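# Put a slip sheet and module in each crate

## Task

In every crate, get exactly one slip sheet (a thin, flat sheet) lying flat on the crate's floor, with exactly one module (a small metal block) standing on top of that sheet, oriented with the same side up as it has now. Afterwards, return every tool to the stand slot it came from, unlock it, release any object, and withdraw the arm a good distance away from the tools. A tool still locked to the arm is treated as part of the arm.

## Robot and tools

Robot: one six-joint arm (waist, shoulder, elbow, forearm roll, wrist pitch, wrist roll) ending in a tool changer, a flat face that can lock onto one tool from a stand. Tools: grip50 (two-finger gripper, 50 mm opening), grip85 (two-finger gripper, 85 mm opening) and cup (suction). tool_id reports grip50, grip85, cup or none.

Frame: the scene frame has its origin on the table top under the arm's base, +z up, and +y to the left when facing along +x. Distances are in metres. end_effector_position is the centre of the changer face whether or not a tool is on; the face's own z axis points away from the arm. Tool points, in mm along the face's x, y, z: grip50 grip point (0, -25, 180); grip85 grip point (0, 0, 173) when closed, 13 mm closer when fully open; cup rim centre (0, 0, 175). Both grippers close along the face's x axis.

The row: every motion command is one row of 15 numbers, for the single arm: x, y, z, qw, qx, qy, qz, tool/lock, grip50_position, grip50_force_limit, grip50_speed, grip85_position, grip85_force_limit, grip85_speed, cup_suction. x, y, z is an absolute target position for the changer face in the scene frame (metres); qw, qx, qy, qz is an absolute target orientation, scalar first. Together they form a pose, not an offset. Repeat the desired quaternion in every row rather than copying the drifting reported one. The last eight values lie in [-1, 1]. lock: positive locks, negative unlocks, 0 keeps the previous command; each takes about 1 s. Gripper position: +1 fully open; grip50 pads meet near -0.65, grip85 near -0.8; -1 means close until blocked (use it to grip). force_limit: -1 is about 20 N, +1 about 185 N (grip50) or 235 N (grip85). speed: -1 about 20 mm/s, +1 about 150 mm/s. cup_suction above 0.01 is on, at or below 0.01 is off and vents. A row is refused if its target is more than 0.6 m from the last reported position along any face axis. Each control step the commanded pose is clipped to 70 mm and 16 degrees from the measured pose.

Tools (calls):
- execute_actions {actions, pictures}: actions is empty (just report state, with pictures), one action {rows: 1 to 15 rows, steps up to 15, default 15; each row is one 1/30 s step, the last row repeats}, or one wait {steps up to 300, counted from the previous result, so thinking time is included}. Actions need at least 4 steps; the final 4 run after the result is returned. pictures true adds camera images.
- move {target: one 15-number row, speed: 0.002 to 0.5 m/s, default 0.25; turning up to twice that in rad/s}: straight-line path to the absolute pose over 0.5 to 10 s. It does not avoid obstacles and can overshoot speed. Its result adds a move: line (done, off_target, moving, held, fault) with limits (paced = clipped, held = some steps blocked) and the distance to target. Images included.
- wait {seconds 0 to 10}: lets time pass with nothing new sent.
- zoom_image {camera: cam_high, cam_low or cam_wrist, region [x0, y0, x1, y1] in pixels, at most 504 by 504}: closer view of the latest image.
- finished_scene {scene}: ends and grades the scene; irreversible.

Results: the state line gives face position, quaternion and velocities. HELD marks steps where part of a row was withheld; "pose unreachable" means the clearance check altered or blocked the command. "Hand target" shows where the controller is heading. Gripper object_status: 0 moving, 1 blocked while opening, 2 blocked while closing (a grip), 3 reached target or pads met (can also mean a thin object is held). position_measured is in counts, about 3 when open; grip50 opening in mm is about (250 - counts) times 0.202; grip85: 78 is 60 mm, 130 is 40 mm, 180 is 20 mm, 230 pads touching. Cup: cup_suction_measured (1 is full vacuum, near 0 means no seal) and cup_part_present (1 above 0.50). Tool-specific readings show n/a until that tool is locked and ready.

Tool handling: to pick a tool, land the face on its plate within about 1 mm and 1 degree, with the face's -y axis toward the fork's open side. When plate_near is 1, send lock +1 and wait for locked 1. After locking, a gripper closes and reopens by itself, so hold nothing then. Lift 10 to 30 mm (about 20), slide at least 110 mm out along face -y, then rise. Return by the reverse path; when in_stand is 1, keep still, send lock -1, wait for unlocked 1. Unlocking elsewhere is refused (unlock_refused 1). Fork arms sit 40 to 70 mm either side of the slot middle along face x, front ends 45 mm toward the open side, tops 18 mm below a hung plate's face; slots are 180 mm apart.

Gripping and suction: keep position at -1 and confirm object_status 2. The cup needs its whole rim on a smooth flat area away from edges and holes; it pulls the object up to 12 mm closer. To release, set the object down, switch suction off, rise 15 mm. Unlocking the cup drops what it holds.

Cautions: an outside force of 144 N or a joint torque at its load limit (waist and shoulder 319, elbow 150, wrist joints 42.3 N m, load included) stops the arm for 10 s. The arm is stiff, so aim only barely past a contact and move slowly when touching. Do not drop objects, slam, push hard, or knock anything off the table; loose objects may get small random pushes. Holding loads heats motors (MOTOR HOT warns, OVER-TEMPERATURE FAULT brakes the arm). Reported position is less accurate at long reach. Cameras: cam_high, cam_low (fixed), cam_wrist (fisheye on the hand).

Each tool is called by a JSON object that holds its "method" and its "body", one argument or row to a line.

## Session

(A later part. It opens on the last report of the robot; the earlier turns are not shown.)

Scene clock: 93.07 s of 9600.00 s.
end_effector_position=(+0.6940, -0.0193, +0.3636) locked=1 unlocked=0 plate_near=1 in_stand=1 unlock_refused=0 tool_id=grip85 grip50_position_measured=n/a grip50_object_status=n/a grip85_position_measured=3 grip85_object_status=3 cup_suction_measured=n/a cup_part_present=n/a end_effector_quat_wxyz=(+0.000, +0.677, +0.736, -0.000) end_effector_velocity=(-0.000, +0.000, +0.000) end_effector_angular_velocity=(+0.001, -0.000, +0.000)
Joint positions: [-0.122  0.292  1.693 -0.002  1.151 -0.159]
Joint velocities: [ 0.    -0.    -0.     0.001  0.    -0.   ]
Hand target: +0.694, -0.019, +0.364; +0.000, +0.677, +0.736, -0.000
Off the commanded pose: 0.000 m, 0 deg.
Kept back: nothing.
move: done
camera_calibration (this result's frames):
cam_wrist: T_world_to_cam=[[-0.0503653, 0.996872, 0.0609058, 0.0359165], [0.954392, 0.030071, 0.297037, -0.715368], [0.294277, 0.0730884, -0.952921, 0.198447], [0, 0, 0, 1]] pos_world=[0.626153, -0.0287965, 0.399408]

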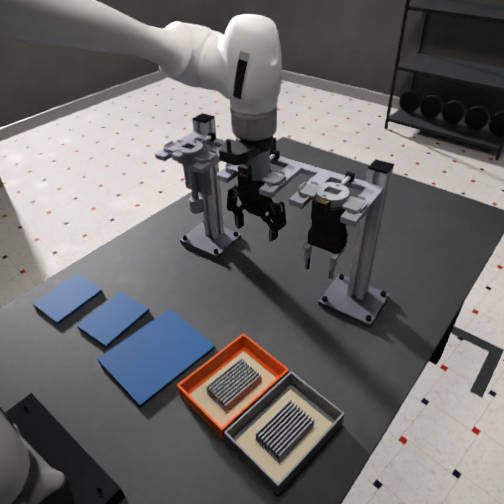

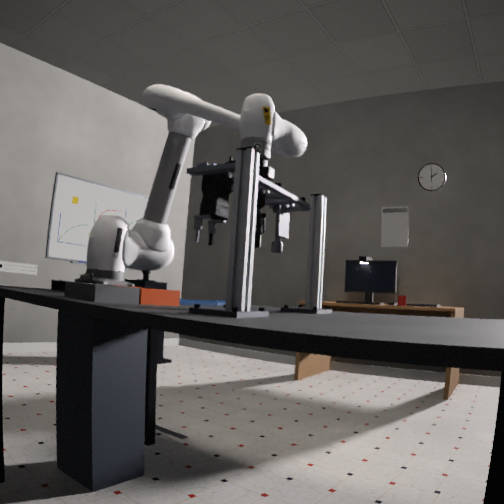

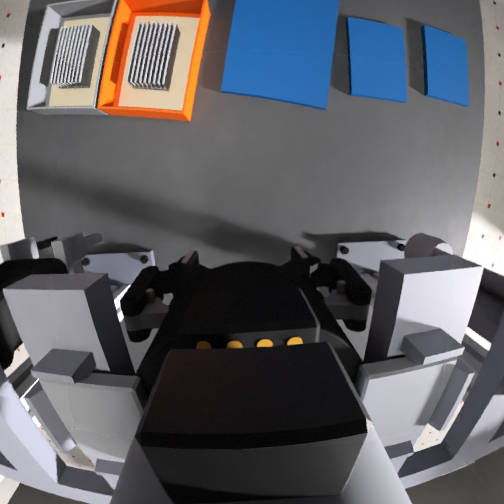

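{"method": "execute_actions", "body": {
  "actions": [
    {"rows": [[0.6940, -0.0193, 0.3636, 0, 0.67688, 0.7361, 0, -1, 1, 0, 0, 1, -0.3, -0.3, -1]], "steps": 15}
  ]
}}

{"method": "execute_actions", "body": {
  "actions": [
    {"steps": 24}
  ]
}}

Scene clock: 93.50 s of 9600.00 s.
end_effector_position=(+0.6940, -0.0193, +0.3634) locked=0 unlocked=0 plate_near=1 in_stand=1 unlock_refused=0 tool_id=none grip50_position_measured=n/a grip50_object_status=n/a grip85_position_measured=n/a grip85_object_status=n/a cup_suction_measured=n/a cup_part_present=n/a end_effector_quat_wxyz=(-0.000, +0.677, +0.736, -0.000) end_effector_velocity=(+0.001, +0.000, +0.003) end_effector_angular_velocity=(-0.000, -0.005, -0.000)
Joint positions: [-0.122  0.292  1.693 -0.002  1.151 -0.159]
Joint velocities: [ 0.    -0.002 -0.003  0.    -0.     0.   ]
Steps of this call (steps 1 to 2: nothing new was sent; steps 3 to 13: the first 11 steps of this action). Readings (end_effector_position | what the end effector reports):
3: (+0.6940, -0.0193, +0.3635) | locked=1 unlocked=0 plate_near=1 in_stand=1 unlock_refused=0 tool_id=grip85 grip50_position_measured=n/a grip50_object_status=n/a grip85_position_measured=3 grip85_object_status=3 cup_suction_measured=n/a cup_part_present=n/a
4: (+0.6939, -0.0193, +0.3634) | locked=1 unlocked=0 plate_near=1 in_stand=1 unlock_refused=0 tool_id=grip85 grip50_position_measured=n/a grip50_object_status=n/a grip85_position_measured=3 grip85_object_status=3 cup_suction_measured=n/a cup_part_present=n/a
6: (+0.6939, -0.0193, +0.3634) | locked=1 unlocked=0 plate_near=1 in_stand=1 unlock_refused=0 tool_id=grip85 grip50_position_measured=n/a grip50_object_status=n/a grip85_position_measured=3 grip85_object_status=3 cup_suction_measured=n/a cup_part_present=n/a
10: (+0.6939, -0.0193, +0.3634) | locked=0 unlocked=0 plate_near=1 in_stand=1 unlock_refused=0 tool_id=none grip50_position_measured=n/a grip50_object_status=n/a grip85_position_measured=n/a grip85_object_status=n/a cup_suction_measured=n/a cup_part_present=n/a
13: the state above

Scene clock: 94.30 s of 9600.00 s.
end_effector_position=(+0.6940, -0.0193, +0.3636) locked=0 unlocked=1 plate_near=1 in_stand=1 unlock_refused=0 tool_id=none grip50_position_measured=n/a grip50_object_status=n/a grip85_position_measured=n/a grip85_object_status=n/a cup_suction_measured=n/a cup_part_present=n/a end_effector_quat_wxyz=(+0.000, +0.677, +0.736, +0.000) end_effector_velocity=(+0.000, -0.000, +0.000) end_effector_angular_velocity=(-0.001, -0.001, -0.000)
Joint positions: [-0.122  0.292  1.693 -0.002  1.151 -0.159]
Joint velocities: [-0.     0.    -0.    -0.001 -0.001  0.001]
Hand target: +0.694, -0.019, +0.364; -0.000, +0.677, +0.736, +0.000
Off the commanded pose: 0.000 m, 0 deg.
Kept back: nothing.
Steps of this call (steps 1 to 4: the last 4 steps of your previous action; steps 5 to 24: nothing new was sent). Readings (end_effector_position | what the end effector reports):
1: (+0.6940, -0.0193, +0.3635) | locked=0 unlocked=0 plate_near=1 in_stand=1 unlock_refused=0 tool_id=none grip50_position_measured=n/a grip50_object_status=n/a grip85_position_measured=n/a grip85_object_status=n/a cup_suction_measured=n/a cup_part_present=n/a
2: (+0.6940, -0.0193, +0.3635) | locked=0 unlocked=0 plate_near=1 in_stand=1 unlock_refused=0 tool_id=none grip50_position_measured=n/a grip50_object_status=n/a grip85_position_measured=n/a grip85_object_status=n/a cup_suction_measured=n/a cup_part_present=n/a
4: (+0.6940, -0.0193, +0.3635) | locked=0 unlocked=0 plate_near=1 in_stand=1 unlock_refused=0 tool_id=none grip50_position_measured=n/a grip50_object_status=n/a grip85_position_measured=n/a grip85_object_status=n/a cup_suction_measured=n/a cup_part_present=n/a
8: (+0.6940, -0.0193, +0.3635) | locked=0 unlocked=0 plate_near=1 in_stand=1 unlock_refused=0 tool_id=none grip50_position_measured=n/a grip50_object_status=n/a grip85_position_measured=n/a grip85_object_status=n/a cup_suction_measured=n/a cup_part_present=n/a
24: the state above

{"method": "move", "body": {
  "target": [0.6940, -0.0193, 0.40, 0, 0.67688, 0.7361, 0, 0, 1, 0, 0, 1, -0.3, -0.3, -1],
  "speed": 0.06
}}

Scene clock: 95.40 s of 9600.00 s.
end_effector_position=(+0.6939, -0.0193, +0.4000) locked=0 unlocked=1 plate_near=0 in_stand=0 unlock_refused=0 tool_id=none grip50_position_measured=n/a grip50_object_status=n/a grip85_position_measured=n/a grip85_object_status=n/a cup_suction_measured=n/a cup_part_present=n/a end_effector_quat_wxyz=(-0.000, +0.677, +0.736, +0.000) end_effector_velocity=(+0.000, +0.000, -0.001) end_effector_angular_velocity=(-0.000, +0.002, +0.002)
Joint positions: [-0.122  0.269  1.653 -0.002  1.213 -0.16 ]
Joint velocities: [ 0.001  0.002 -0.    -0.     0.001 -0.001]
Hand target: +0.694, -0.019, +0.400; -0.000, +0.677, +0.736, +0.000
Off the commanded pose: 0.000 m, 0 deg.
Kept back: nothing.
move: done
camera_calibration (this result's frames):
cam_wrist: T_world_to_cam=[[-0.0504635, 0.996861, 0.0610009, 0.0336925], [0.954386, 0.030136, 0.29705, -0.726078], [0.294279, 0.0732086, -0.952911, 0.233184], [0, 0, 0, 1]] pos_world=[0.626038, -0.0287768, 0.43583]

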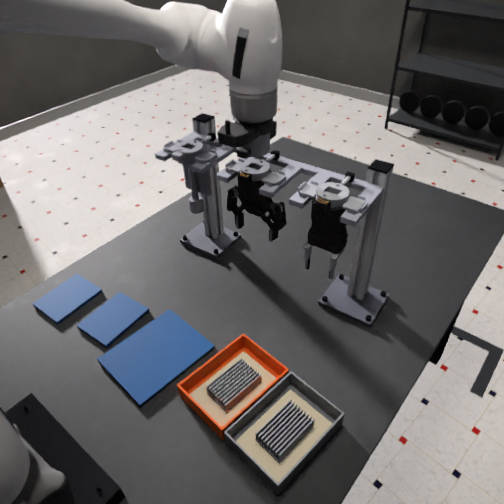

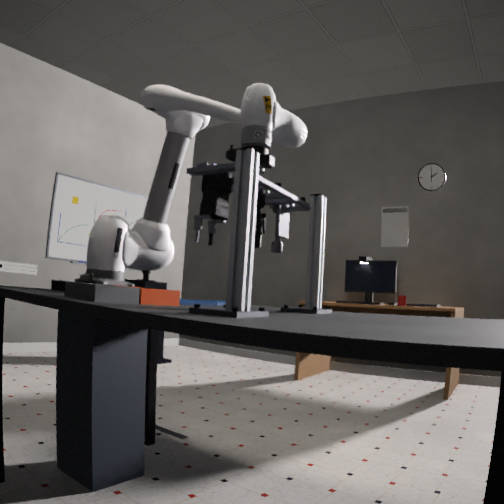

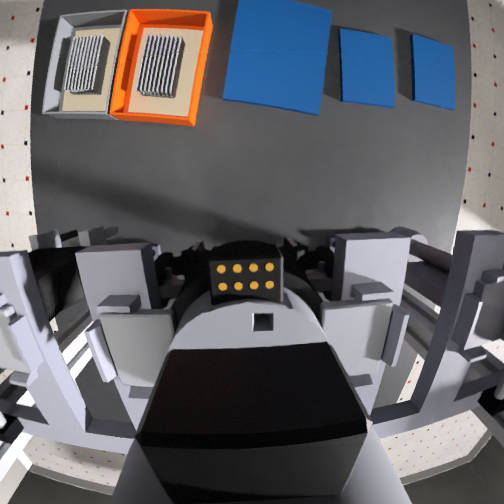

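{"method": "move", "body": {
  "target": [0.42, -0.02, 0.52, 0, 0.67688, 0.7361, 0, 0, 1, 0, 0, 1, -0.3, -0.3, -1],
  "speed": 0.25
}}

Scene clock: 97.20 s of 9600.00 s.
end_effector_position=(+0.4197, -0.0198, +0.5196) locked=0 unlocked=1 plate_near=0 in_stand=0 unlock_refused=0 tool_id=none grip50_position_measured=n/a grip50_object_status=n/a grip85_position_measured=n/a grip85_object_status=n/a cup_suction_measured=n/a cup_part_present=n/a end_effector_quat_wxyz=(-0.000, +0.677, +0.736, -0.000) end_effector_velocity=(+0.000, -0.000, -0.000) end_effector_angular_velocity=(-0.001, +0.001, -0.000)
Joint positions: [-0.173 -0.226  1.942 -0.001  1.419 -0.211]
Joint velocities: [-0.     0.     0.    -0.001  0.     0.   ]
Hand target: +0.420, -0.020, +0.520; +0.000, +0.677, +0.736, +0.000
Off the commanded pose: 0.000 m, 0 deg.
Kept back: nothing.
move: done
camera_calibration (this result's frames):
cam_wrist: T_world_to_cam=[[-0.0506245, 0.996858, 0.0609218, 0.0132241], [0.9544, 0.0303184, 0.296986, -0.499901], [0.294206, 0.0731786, -0.952936, 0.427909], [0, 0, 0, 1]] pos_world=[0.351882, -0.0293401, 0.555428]

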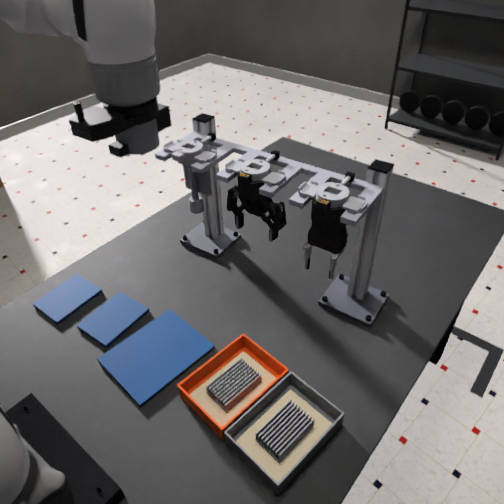

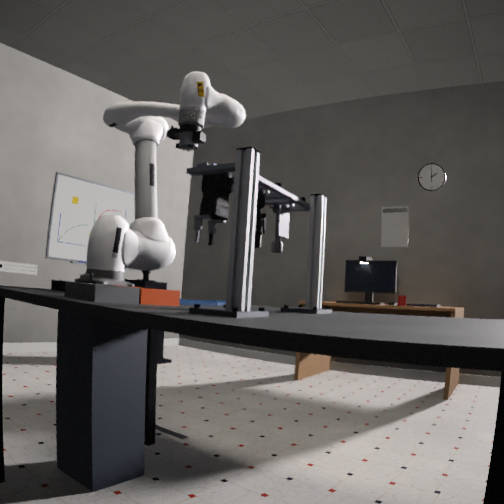

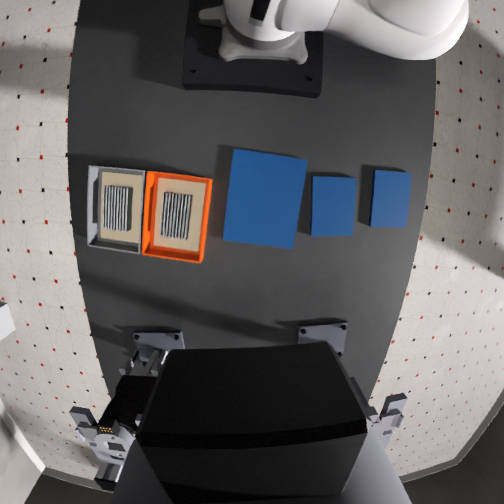

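Both crates hold a slip sheet with a module on it, all tools are back in their slots, and the arm is clear.

{"method": "finished_scene", "body": {
  "scene": 2
}}

The scene is finished: the task was done.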